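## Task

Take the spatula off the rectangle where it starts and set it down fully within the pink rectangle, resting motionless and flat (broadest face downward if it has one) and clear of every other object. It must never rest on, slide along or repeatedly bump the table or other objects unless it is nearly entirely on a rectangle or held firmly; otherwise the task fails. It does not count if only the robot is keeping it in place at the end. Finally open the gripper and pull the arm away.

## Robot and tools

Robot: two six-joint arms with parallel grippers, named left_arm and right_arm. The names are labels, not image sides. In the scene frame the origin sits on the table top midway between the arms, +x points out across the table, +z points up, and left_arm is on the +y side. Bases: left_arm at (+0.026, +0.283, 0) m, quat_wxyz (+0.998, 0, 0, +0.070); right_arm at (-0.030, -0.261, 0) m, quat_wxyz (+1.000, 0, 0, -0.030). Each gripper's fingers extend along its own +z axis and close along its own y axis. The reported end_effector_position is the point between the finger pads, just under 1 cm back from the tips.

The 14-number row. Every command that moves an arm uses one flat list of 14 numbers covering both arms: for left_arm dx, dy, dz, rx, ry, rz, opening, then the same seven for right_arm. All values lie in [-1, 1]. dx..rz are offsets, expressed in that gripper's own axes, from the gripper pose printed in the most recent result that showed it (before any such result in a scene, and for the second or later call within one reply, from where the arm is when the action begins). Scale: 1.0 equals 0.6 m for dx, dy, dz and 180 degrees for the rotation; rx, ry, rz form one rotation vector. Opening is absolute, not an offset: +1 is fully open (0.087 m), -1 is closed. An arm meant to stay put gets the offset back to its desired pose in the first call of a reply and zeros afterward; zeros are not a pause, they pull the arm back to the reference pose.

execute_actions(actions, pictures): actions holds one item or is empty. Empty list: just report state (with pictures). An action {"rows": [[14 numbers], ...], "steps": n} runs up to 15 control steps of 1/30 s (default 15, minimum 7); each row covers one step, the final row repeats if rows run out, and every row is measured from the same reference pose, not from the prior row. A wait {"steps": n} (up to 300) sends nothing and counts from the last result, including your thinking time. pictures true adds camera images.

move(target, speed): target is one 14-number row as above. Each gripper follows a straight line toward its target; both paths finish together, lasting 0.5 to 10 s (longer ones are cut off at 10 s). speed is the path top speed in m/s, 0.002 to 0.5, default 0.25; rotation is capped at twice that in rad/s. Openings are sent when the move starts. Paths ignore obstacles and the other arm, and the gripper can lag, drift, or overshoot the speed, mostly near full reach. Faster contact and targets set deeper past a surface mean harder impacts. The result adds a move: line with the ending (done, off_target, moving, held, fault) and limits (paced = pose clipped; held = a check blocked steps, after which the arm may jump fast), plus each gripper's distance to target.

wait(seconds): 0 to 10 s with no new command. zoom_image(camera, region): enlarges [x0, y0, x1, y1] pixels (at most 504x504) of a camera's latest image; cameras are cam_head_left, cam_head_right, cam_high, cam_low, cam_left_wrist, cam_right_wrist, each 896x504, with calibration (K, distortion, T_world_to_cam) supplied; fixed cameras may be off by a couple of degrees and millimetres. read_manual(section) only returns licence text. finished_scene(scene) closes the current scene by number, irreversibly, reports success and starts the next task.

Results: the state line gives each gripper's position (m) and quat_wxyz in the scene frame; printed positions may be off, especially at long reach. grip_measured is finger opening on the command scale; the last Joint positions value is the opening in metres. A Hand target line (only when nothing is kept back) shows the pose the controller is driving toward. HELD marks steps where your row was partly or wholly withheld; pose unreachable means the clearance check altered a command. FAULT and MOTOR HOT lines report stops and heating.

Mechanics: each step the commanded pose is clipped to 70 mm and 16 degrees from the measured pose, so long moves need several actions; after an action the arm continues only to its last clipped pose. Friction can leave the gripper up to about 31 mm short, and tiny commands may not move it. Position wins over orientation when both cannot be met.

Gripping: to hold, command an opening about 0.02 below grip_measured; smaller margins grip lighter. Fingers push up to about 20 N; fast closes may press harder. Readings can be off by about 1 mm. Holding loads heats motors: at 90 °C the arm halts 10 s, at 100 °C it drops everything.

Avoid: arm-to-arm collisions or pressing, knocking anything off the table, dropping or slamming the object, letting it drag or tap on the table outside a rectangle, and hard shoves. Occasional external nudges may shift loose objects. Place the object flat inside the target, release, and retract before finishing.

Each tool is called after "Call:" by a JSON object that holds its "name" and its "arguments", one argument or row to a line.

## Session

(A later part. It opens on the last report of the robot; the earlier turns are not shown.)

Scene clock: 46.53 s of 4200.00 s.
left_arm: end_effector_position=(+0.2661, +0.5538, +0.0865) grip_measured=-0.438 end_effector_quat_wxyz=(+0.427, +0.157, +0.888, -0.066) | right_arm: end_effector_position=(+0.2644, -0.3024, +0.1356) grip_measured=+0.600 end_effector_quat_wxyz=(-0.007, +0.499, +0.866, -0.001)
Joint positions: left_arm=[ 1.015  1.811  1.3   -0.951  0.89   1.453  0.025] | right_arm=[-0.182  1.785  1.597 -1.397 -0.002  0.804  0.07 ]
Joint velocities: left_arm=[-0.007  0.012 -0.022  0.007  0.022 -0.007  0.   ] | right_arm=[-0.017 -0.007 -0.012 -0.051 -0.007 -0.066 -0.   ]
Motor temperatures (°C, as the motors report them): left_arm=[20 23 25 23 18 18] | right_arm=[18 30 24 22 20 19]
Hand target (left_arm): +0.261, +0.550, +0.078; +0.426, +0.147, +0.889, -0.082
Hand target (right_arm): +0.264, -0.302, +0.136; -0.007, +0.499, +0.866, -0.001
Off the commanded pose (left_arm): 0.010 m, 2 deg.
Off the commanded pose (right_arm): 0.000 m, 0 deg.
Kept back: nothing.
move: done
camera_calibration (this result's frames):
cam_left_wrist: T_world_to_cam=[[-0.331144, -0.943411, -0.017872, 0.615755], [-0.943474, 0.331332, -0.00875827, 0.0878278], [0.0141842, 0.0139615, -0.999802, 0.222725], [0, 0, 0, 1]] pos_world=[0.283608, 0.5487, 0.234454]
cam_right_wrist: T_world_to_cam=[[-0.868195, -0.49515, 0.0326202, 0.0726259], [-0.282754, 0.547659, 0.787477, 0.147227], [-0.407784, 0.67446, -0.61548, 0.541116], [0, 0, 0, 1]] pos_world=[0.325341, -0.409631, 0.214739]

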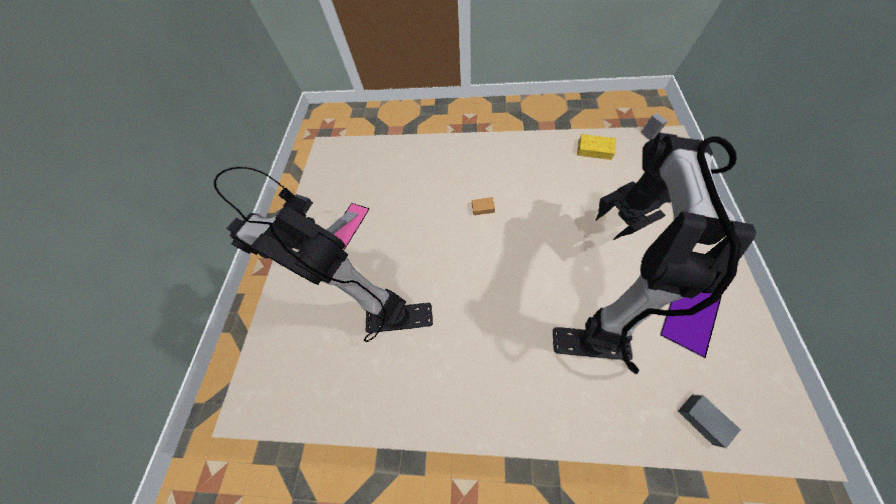

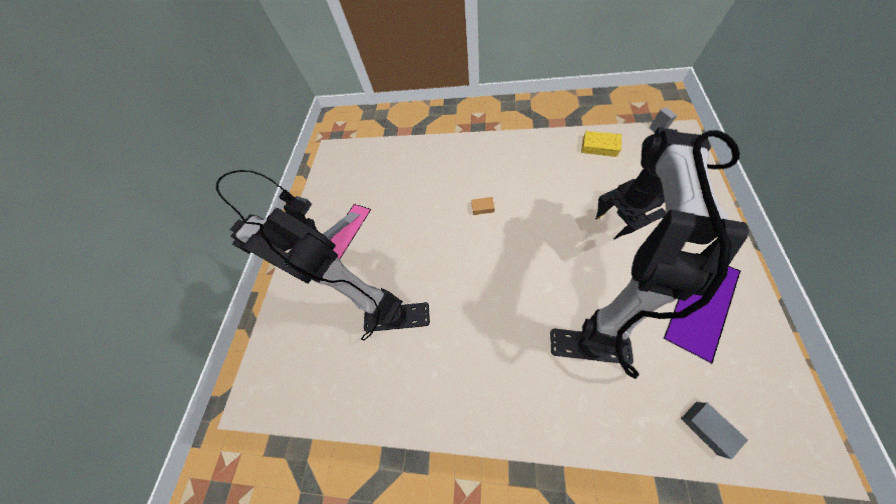

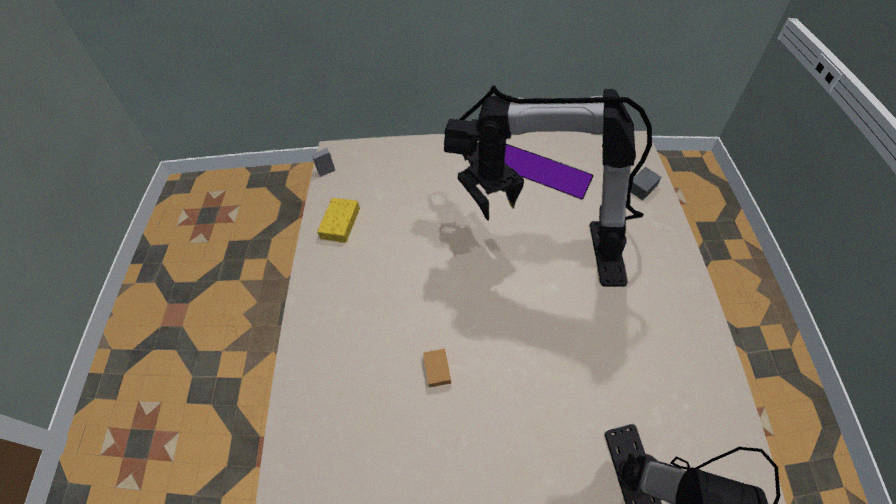

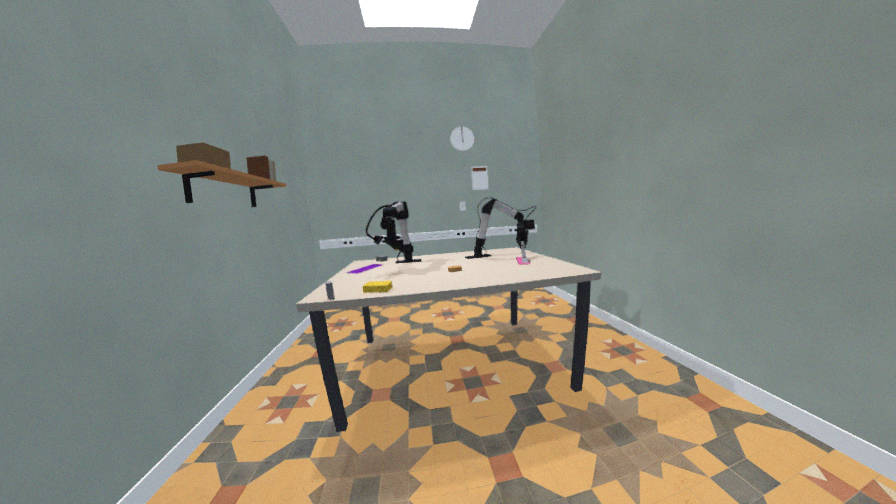

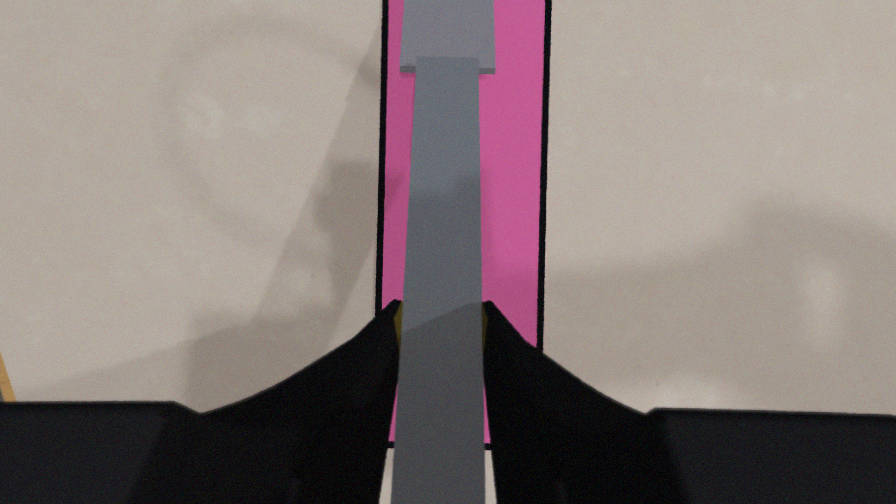

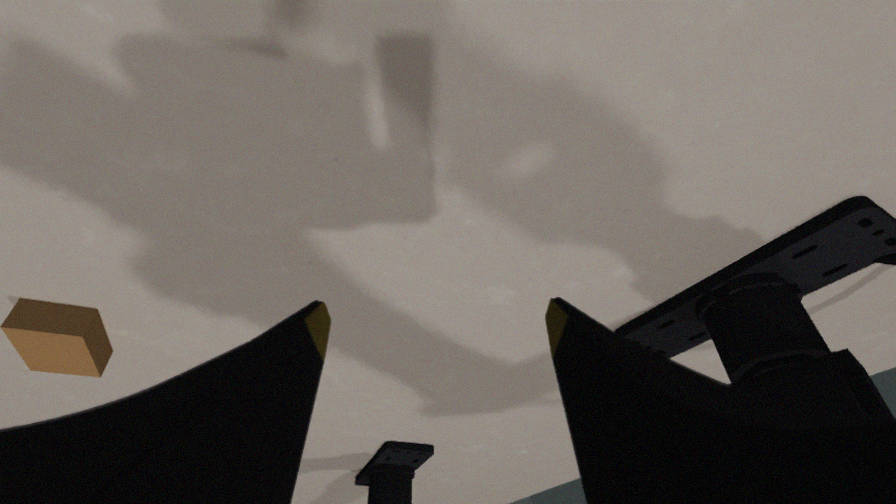

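Call:
{"name": "execute_actions", "arguments": {
  "actions": []
}}

Scene clock: 49.47 s of 4200.00 s.
left_arm: end_effector_position=(+0.2662, +0.5538, +0.0865) grip_measured=-0.438 end_effector_quat_wxyz=(+0.428, +0.158, +0.888, -0.066) | right_arm: end_effector_position=(+0.2644, -0.3024, +0.1356) grip_measured=+0.600 end_effector_quat_wxyz=(-0.007, +0.499, +0.866, -0.001)
Joint positions: left_arm=[ 1.015  1.811  1.3   -0.951  0.89   1.455  0.025] | right_arm=[-0.182  1.785  1.597 -1.397 -0.002  0.804  0.07 ]
Joint velocities: left_arm=[-0.002  0.012  0.012 -0.022 -0.037  0.022  0.001] | right_arm=[-0.002 -0.007  0.002 -0.022 -0.095  0.037  0.001]
Motor temperatures (°C, as the motors report them): left_arm=[20 23 25 23 18 18] | right_arm=[18 29 24 22 20 19]
Hand target (left_arm): +0.261, +0.550, +0.078; +0.426, +0.148, +0.889, -0.082
Hand target (right_arm): +0.264, -0.302, +0.136; -0.007, +0.499, +0.866, -0.001
Off the commanded pose (left_arm): 0.010 m, 2 deg.
Off the commanded pose (right_arm): 0.000 m, 0 deg.
Kept back: nothing.
Steps of this call (steps 1 to 88: nothing new was sent). Readings (end_effector_position):
1: left_arm (+0.2661, +0.5538, +0.0865) | right_arm (+0.2644, -0.3024, +0.1356)
2: left_arm (+0.2661, +0.5538, +0.0865) | right_arm (+0.2644, -0.3024, +0.1356)
4: left_arm (+0.2661, +0.5538, +0.0865) | right_arm (+0.2644, -0.3024, +0.1356)
8: left_arm (+0.2661, +0.5538, +0.0865) | right_arm (+0.2644, -0.3024, +0.1356)
88: the state above
camera_calibration (this result's frames):
cam_left_wrist: T_world_to_cam=[[-0.332038, -0.943073, -0.0190619, 0.615972], [-0.943153, 0.332243, -0.008747, 0.0872376], [0.0145822, 0.0150739, -0.99978, 0.222001], [0, 0, 0, 1]] pos_world=[0.283567, 0.548576, 0.234456]
cam_right_wrist: T_world_to_cam=[[-0.868195, -0.49515, 0.0326202, 0.0726259], [-0.282754, 0.547659, 0.787477, 0.147227], [-0.407784, 0.67446, -0.61548, 0.541116], [0, 0, 0, 1]] pos_world=[0.325341, -0.409631, 0.214739]

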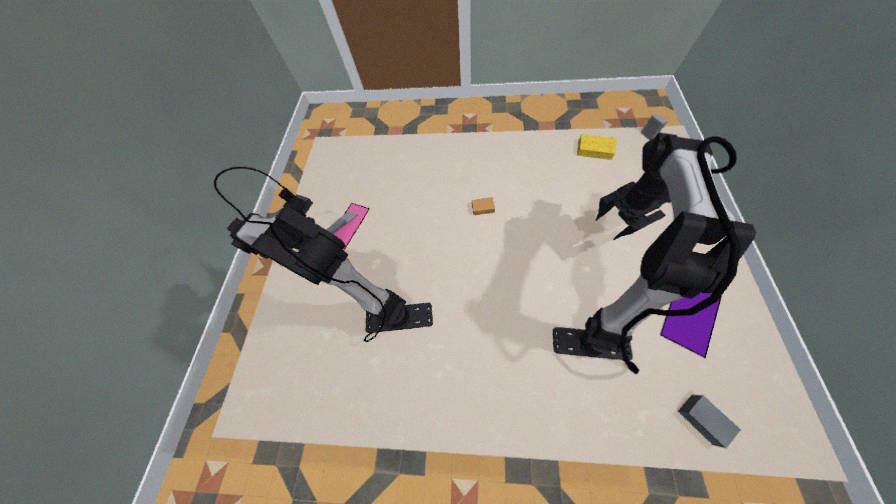

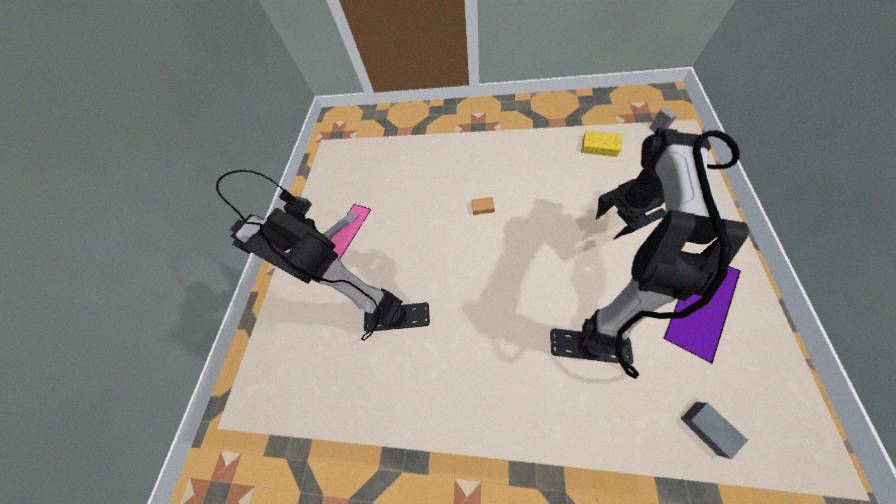

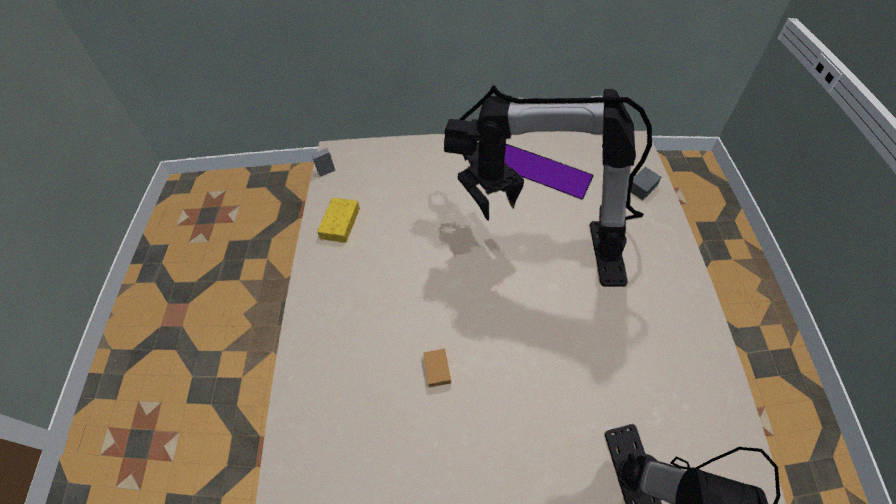

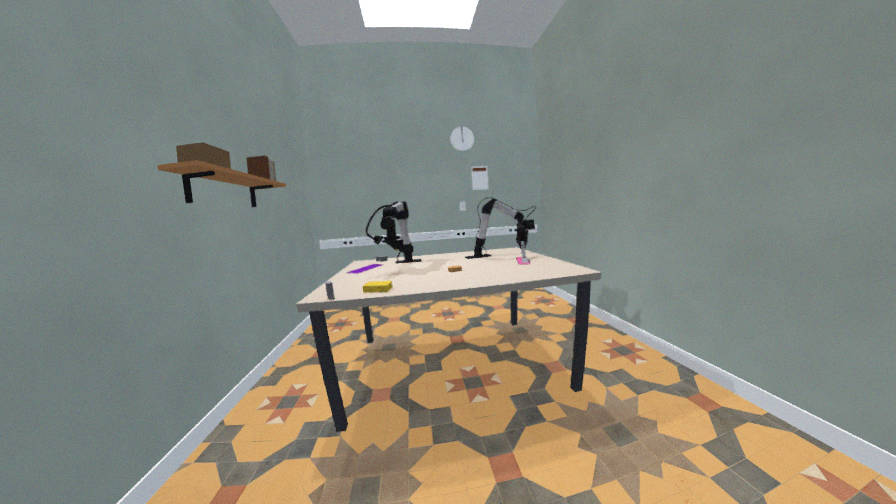

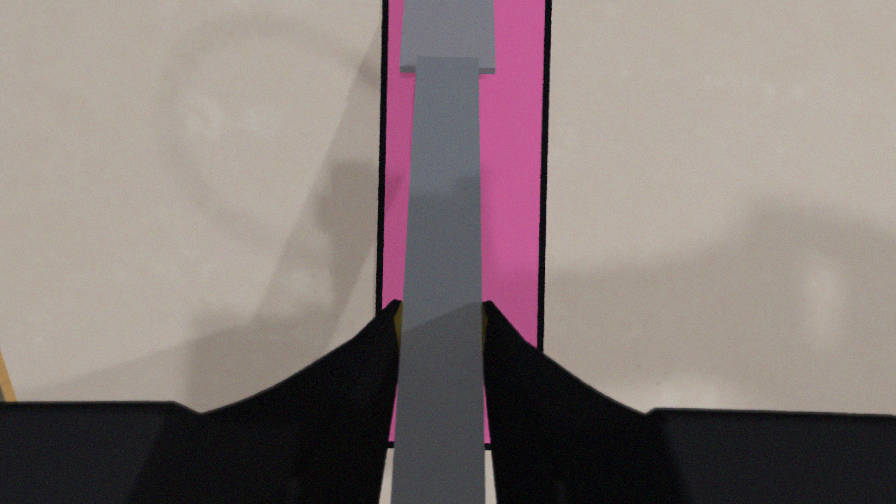

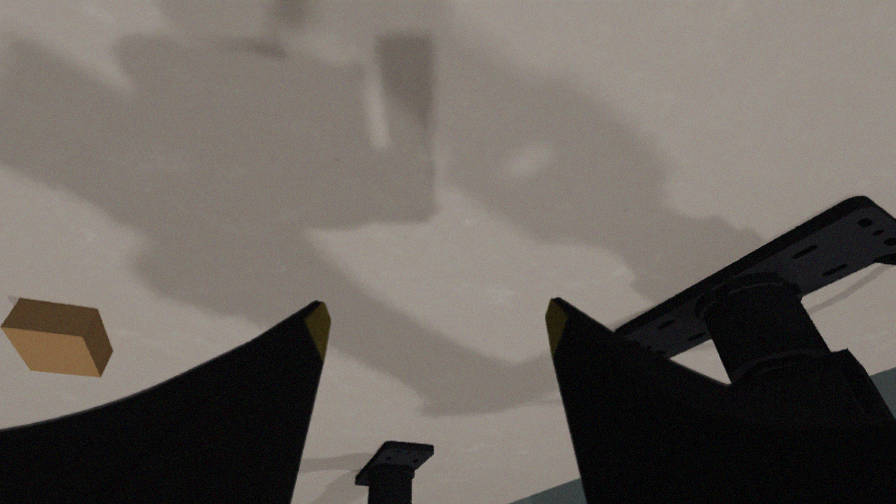

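Call:
{"name": "zoom_image", "arguments": {
  "camera": "cam_head_right",
  "region": [280, 170, 420, 290]
}}

Call:
{"name": "zoom_image", "arguments": {
  "camera": "cam_head_left",
  "region": [280, 170, 420, 290]
}}

Region (280, 170, 420, 290) of cam_head_right's 896x504 image, scaled by 3.600, with more detail than that image has; it fills the top 432 rows of this view, and the rest is white.

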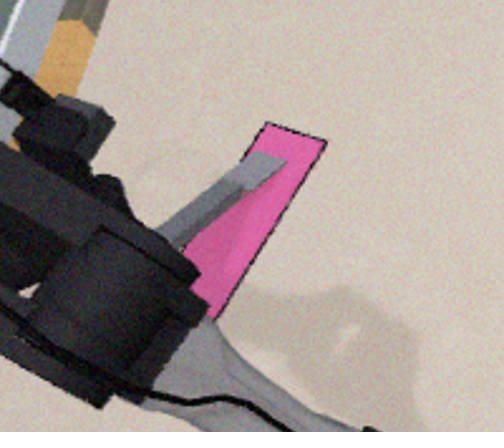

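Region (280, 170, 420, 290) of cam_head_left's 896x504 image, scaled by 3.600, with more detail than that image has; it fills the top 432 rows of this view, and the rest is white.

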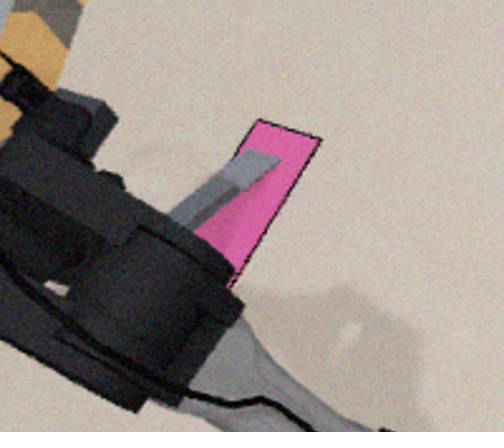

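Call:
{"name": "move", "arguments": {
  "target": [0.0937, -0.017, 0.0645, 0, 0, 0, -0.6, 0, 0, 0, 0, 0, 0, 0.6],
  "speed": 0.05
}}

Scene clock: 53.10 s of 4200.00 s.
left_arm: end_effector_position=(+0.2625, +0.5454, +0.0280) grip_measured=-0.438 end_effector_quat_wxyz=(+0.428, +0.165, +0.886, -0.064) | right_arm: end_effector_position=(+0.2644, -0.3024, +0.1356) grip_measured=+0.600 end_effector_quat_wxyz=(-0.007, +0.499, +0.866, -0.001)
Joint positions: left_arm=[ 1.015  1.864  1.117 -0.719  0.89   1.472  0.025] | right_arm=[-0.182  1.785  1.597 -1.397 -0.002  0.804  0.07 ]
Joint velocities: left_arm=[-0.002  0.002  0.012  0.051 -0.022  0.007 -0.001] | right_arm=[-0.012 -0.017 -0.017 -0.037 -0.095 -0.007 -0.001]
Motor temperatures (°C, as the motors report them): left_arm=[20 23 25 22 18 18] | right_arm=[18 29 24 22 20 19]
Hand target (left_arm): +0.258, +0.547, +0.018; +0.427, +0.158, +0.888, -0.066
Hand target (right_arm): +0.264, -0.302, +0.136; -0.007, +0.499, +0.866, -0.001
Off the commanded pose (left_arm): 0.011 m, 1 deg.
Off the commanded pose (right_arm): 0.000 m, 0 deg.
Kept back: nothing.
move: off_target (left_arm)
camera_calibration (this result's frames):
cam_left_wrist: T_world_to_cam=[[-0.342117, -0.939233, -0.0282346, 0.60654], [-0.939489, 0.342469, -0.00863864, 0.0794776], [0.0177832, 0.0235706, -0.999564, 0.158192], [0, 0, 0, 1]] pos_world=[0.279363, 0.538736, 0.175935]
cam_right_wrist: T_world_to_cam=[[-0.868195, -0.49515, 0.0326202, 0.0726259], [-0.282754, 0.547659, 0.787477, 0.147227], [-0.407784, 0.67446, -0.61548, 0.541116], [0, 0, 0, 1]] pos_world=[0.325341, -0.409631, 0.214739]

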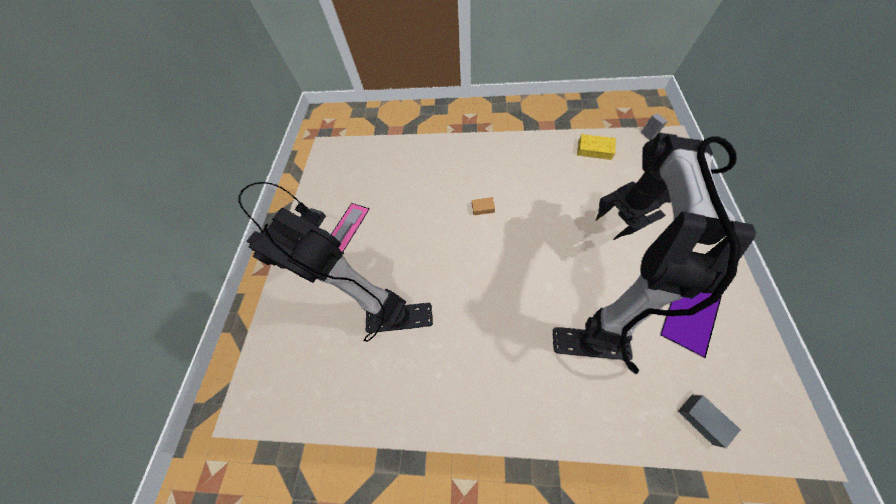

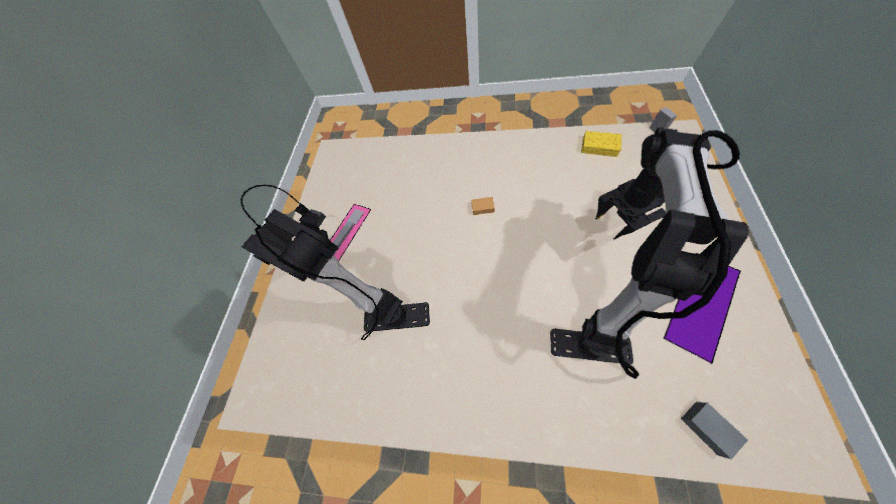

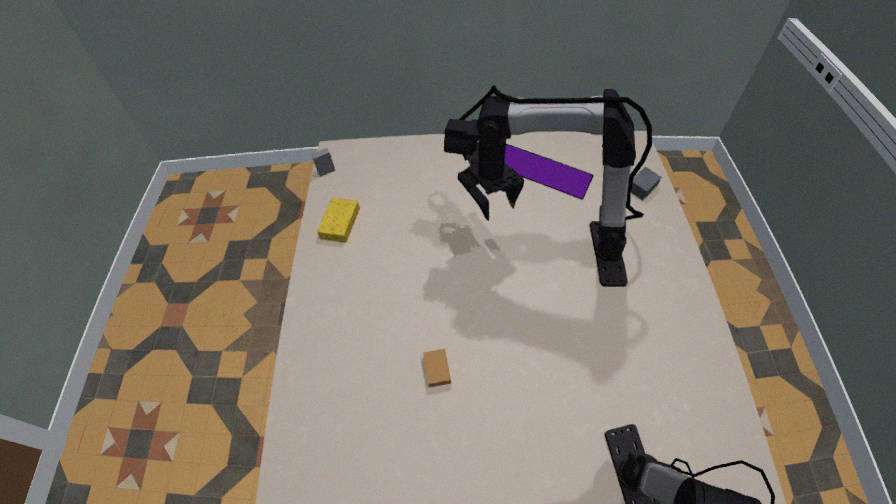

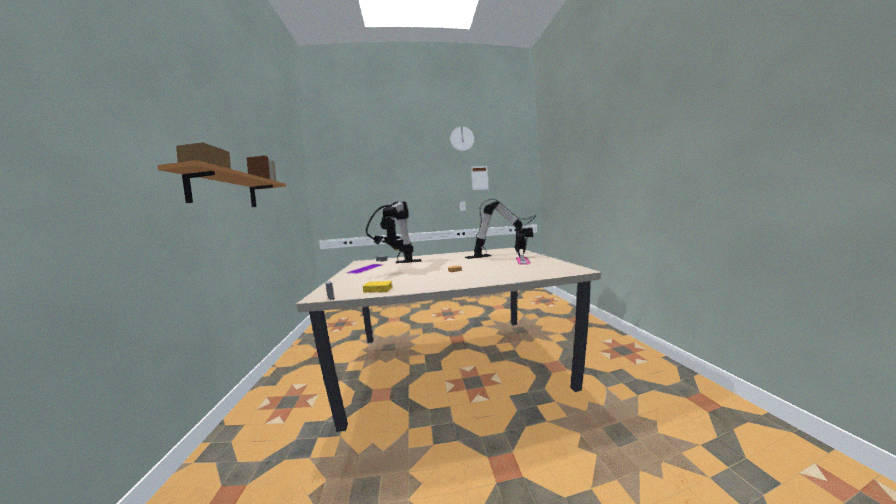

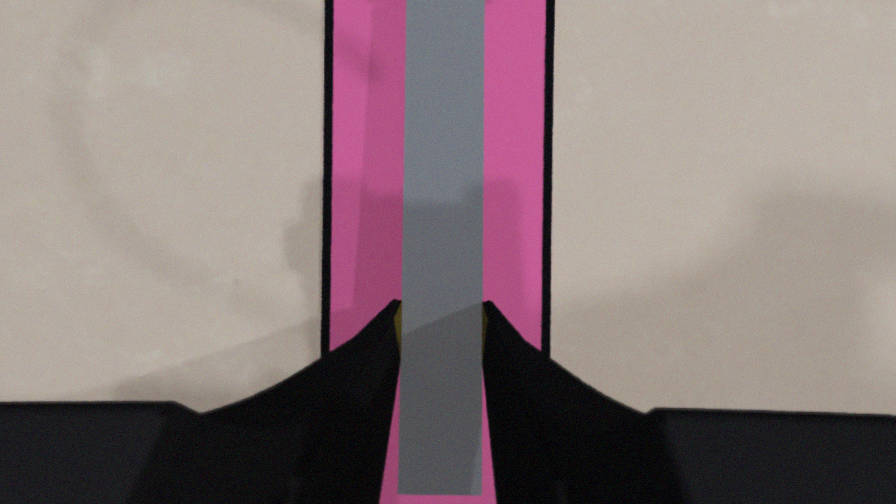

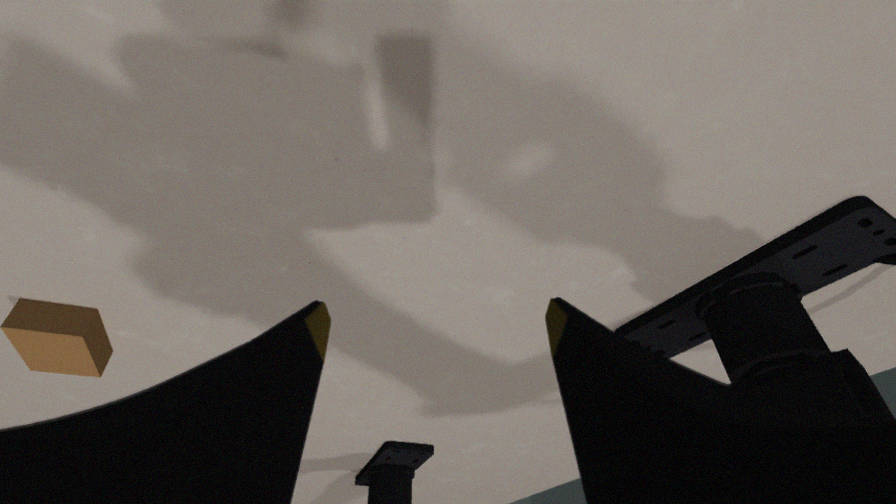

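Call:
{"name": "zoom_image", "arguments": {
  "camera": "cam_head_right",
  "region": [280, 170, 420, 290]
}}

Region (280, 170, 420, 290) of cam_head_right's 896x504 image, scaled by 3.600, with more detail than that image has; it fills the top 432 rows of this view, and the rest is white.

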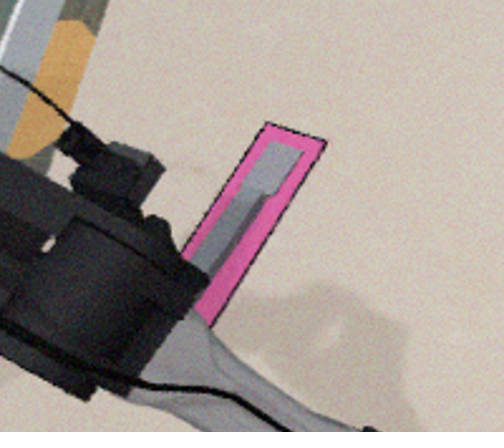

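Call:
{"name": "move", "arguments": {
  "target": [0.026, 0, 0.0209, 0, 0, 0, -0.6, 0, 0, 0, 0, 0, 0, 0.6],
  "speed": 0.03
}}

Scene clock: 54.53 s of 4200.00 s.
left_arm: end_effector_position=(+0.2651, +0.5492, +0.0218) grip_measured=-0.438 end_effector_quat_wxyz=(+0.433, +0.169, +0.884, -0.055) | right_arm: end_effector_position=(+0.2644, -0.3024, +0.1356) grip_measured=+0.600 end_effector_quat_wxyz=(-0.007, +0.499, +0.866, -0.001)
Joint positions: left_arm=[ 1.015  1.878  1.103 -0.67   0.896  1.472  0.025] | right_arm=[-0.182  1.785  1.597 -1.397 -0.002  0.804  0.07 ]
Joint velocities: left_arm=[-0.007  0.012  0.012 -0.007  0.037 -0.051 -0.   ] | right_arm=[-0.002  0.017 -0.012 -0.051 -0.007  0.037  0.   ]
Motor temperatures (°C, as the motors report them): left_arm=[20 23 25 22 18 18] | right_arm=[18 29 24 22 20 19]
Hand target (left_arm): +0.262, +0.546, +0.008; +0.428, +0.165, +0.886, -0.064
Hand target (right_arm): +0.264, -0.302, +0.136; -0.007, +0.499, +0.866, -0.001
Off the commanded pose (left_arm): 0.014 m, 1 deg.
Off the commanded pose (right_arm): 0.000 m, 0 deg.
Kept back: nothing.
move: off_target (left_arm)
camera_calibration (this result's frames):
cam_left_wrist: T_world_to_cam=[[-0.342227, -0.938332, -0.0491272, 0.610826], [-0.939073, 0.343341, -0.0161077, 0.0801687], [0.0319817, 0.0406215, -0.998663, 0.138747], [0, 0, 0, 1]] pos_world=[0.279888, 0.539996, 0.169861]
cam_right_wrist: T_world_to_cam=[[-0.868195, -0.49515, 0.0326202, 0.0726259], [-0.282754, 0.547659, 0.787477, 0.147227], [-0.407784, 0.67446, -0.61548, 0.541116], [0, 0, 0, 1]] pos_world=[0.325341, -0.409631, 0.214739]

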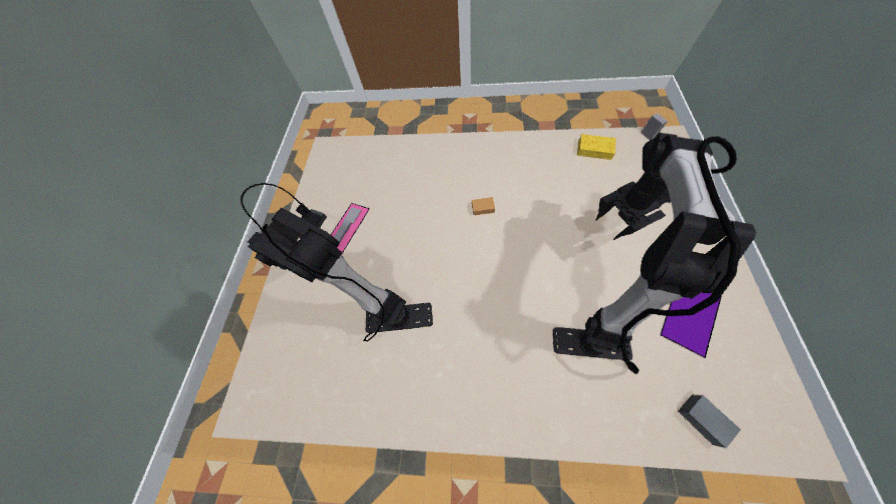

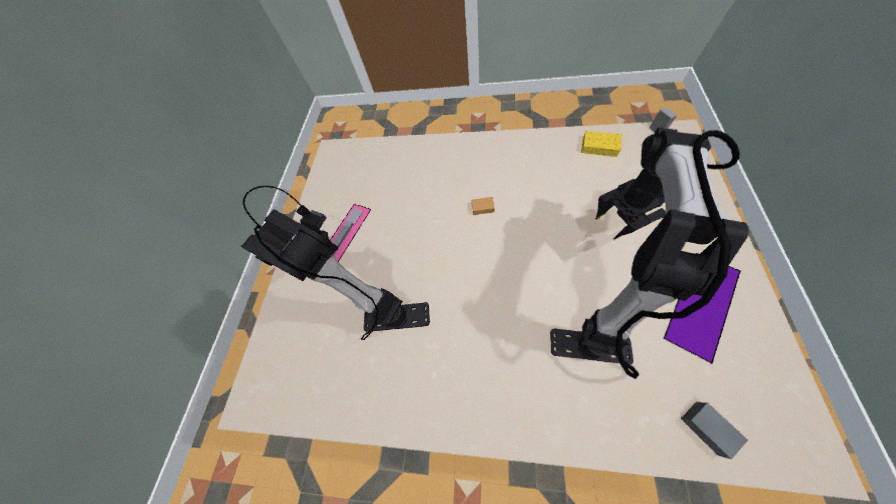

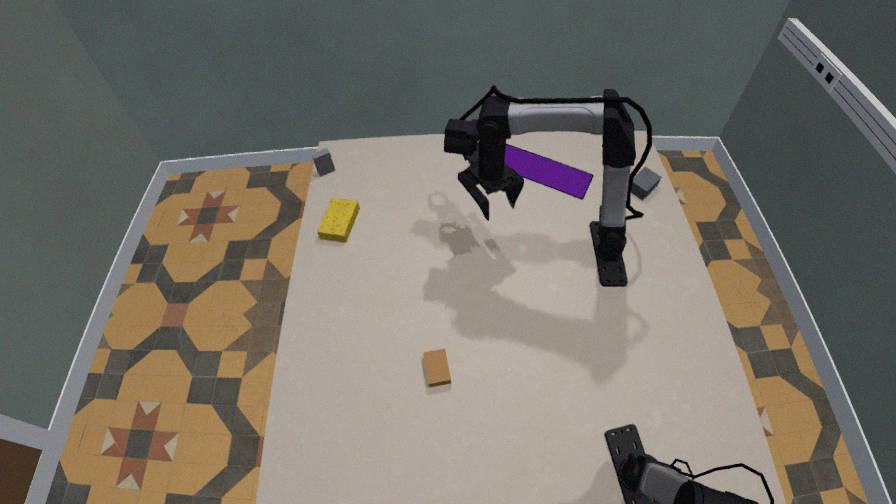

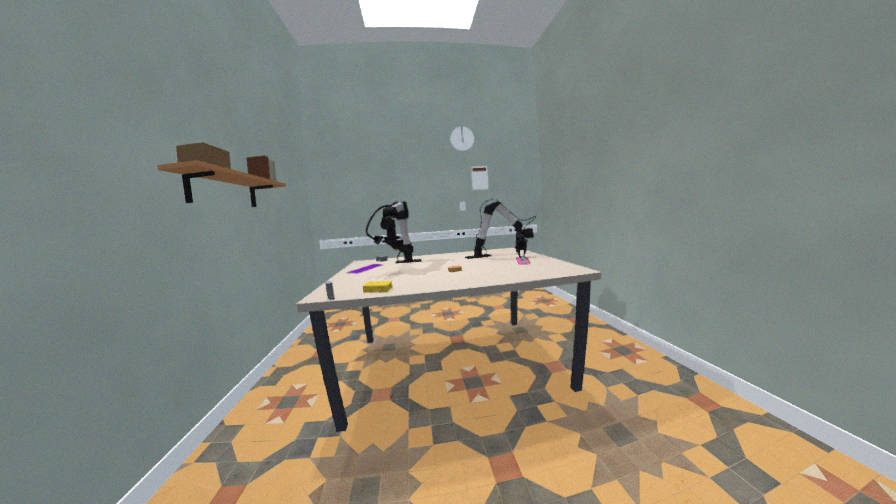

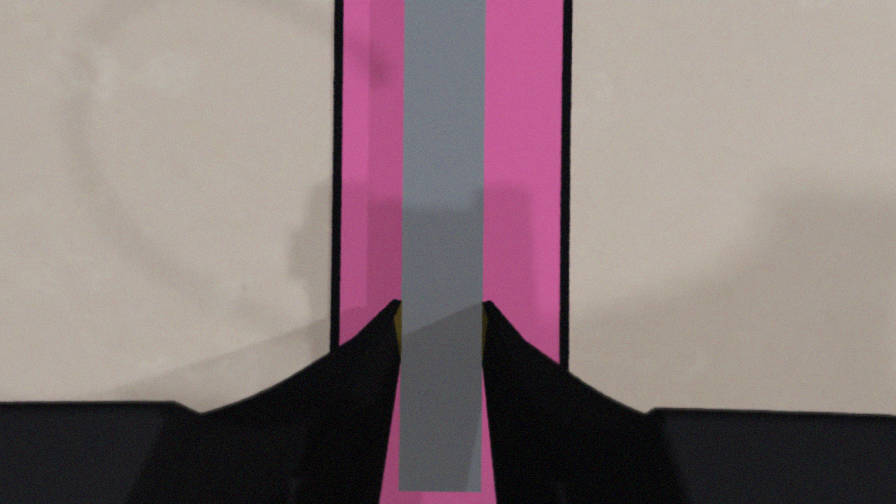

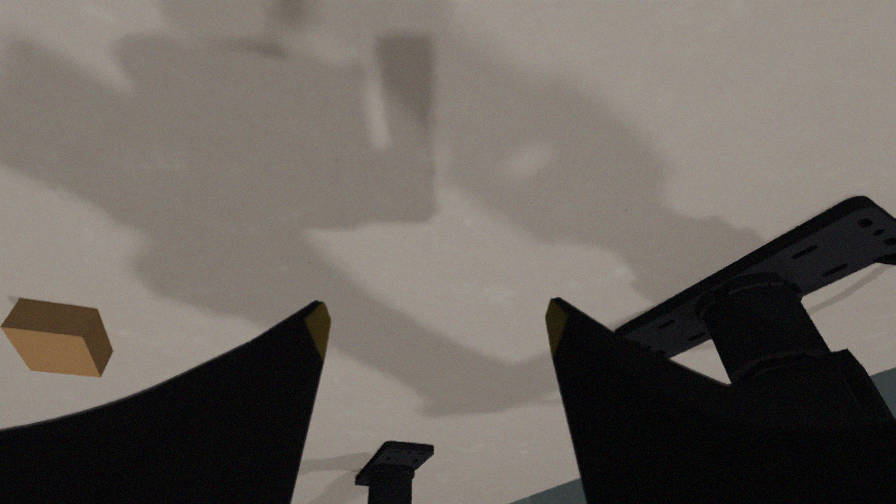

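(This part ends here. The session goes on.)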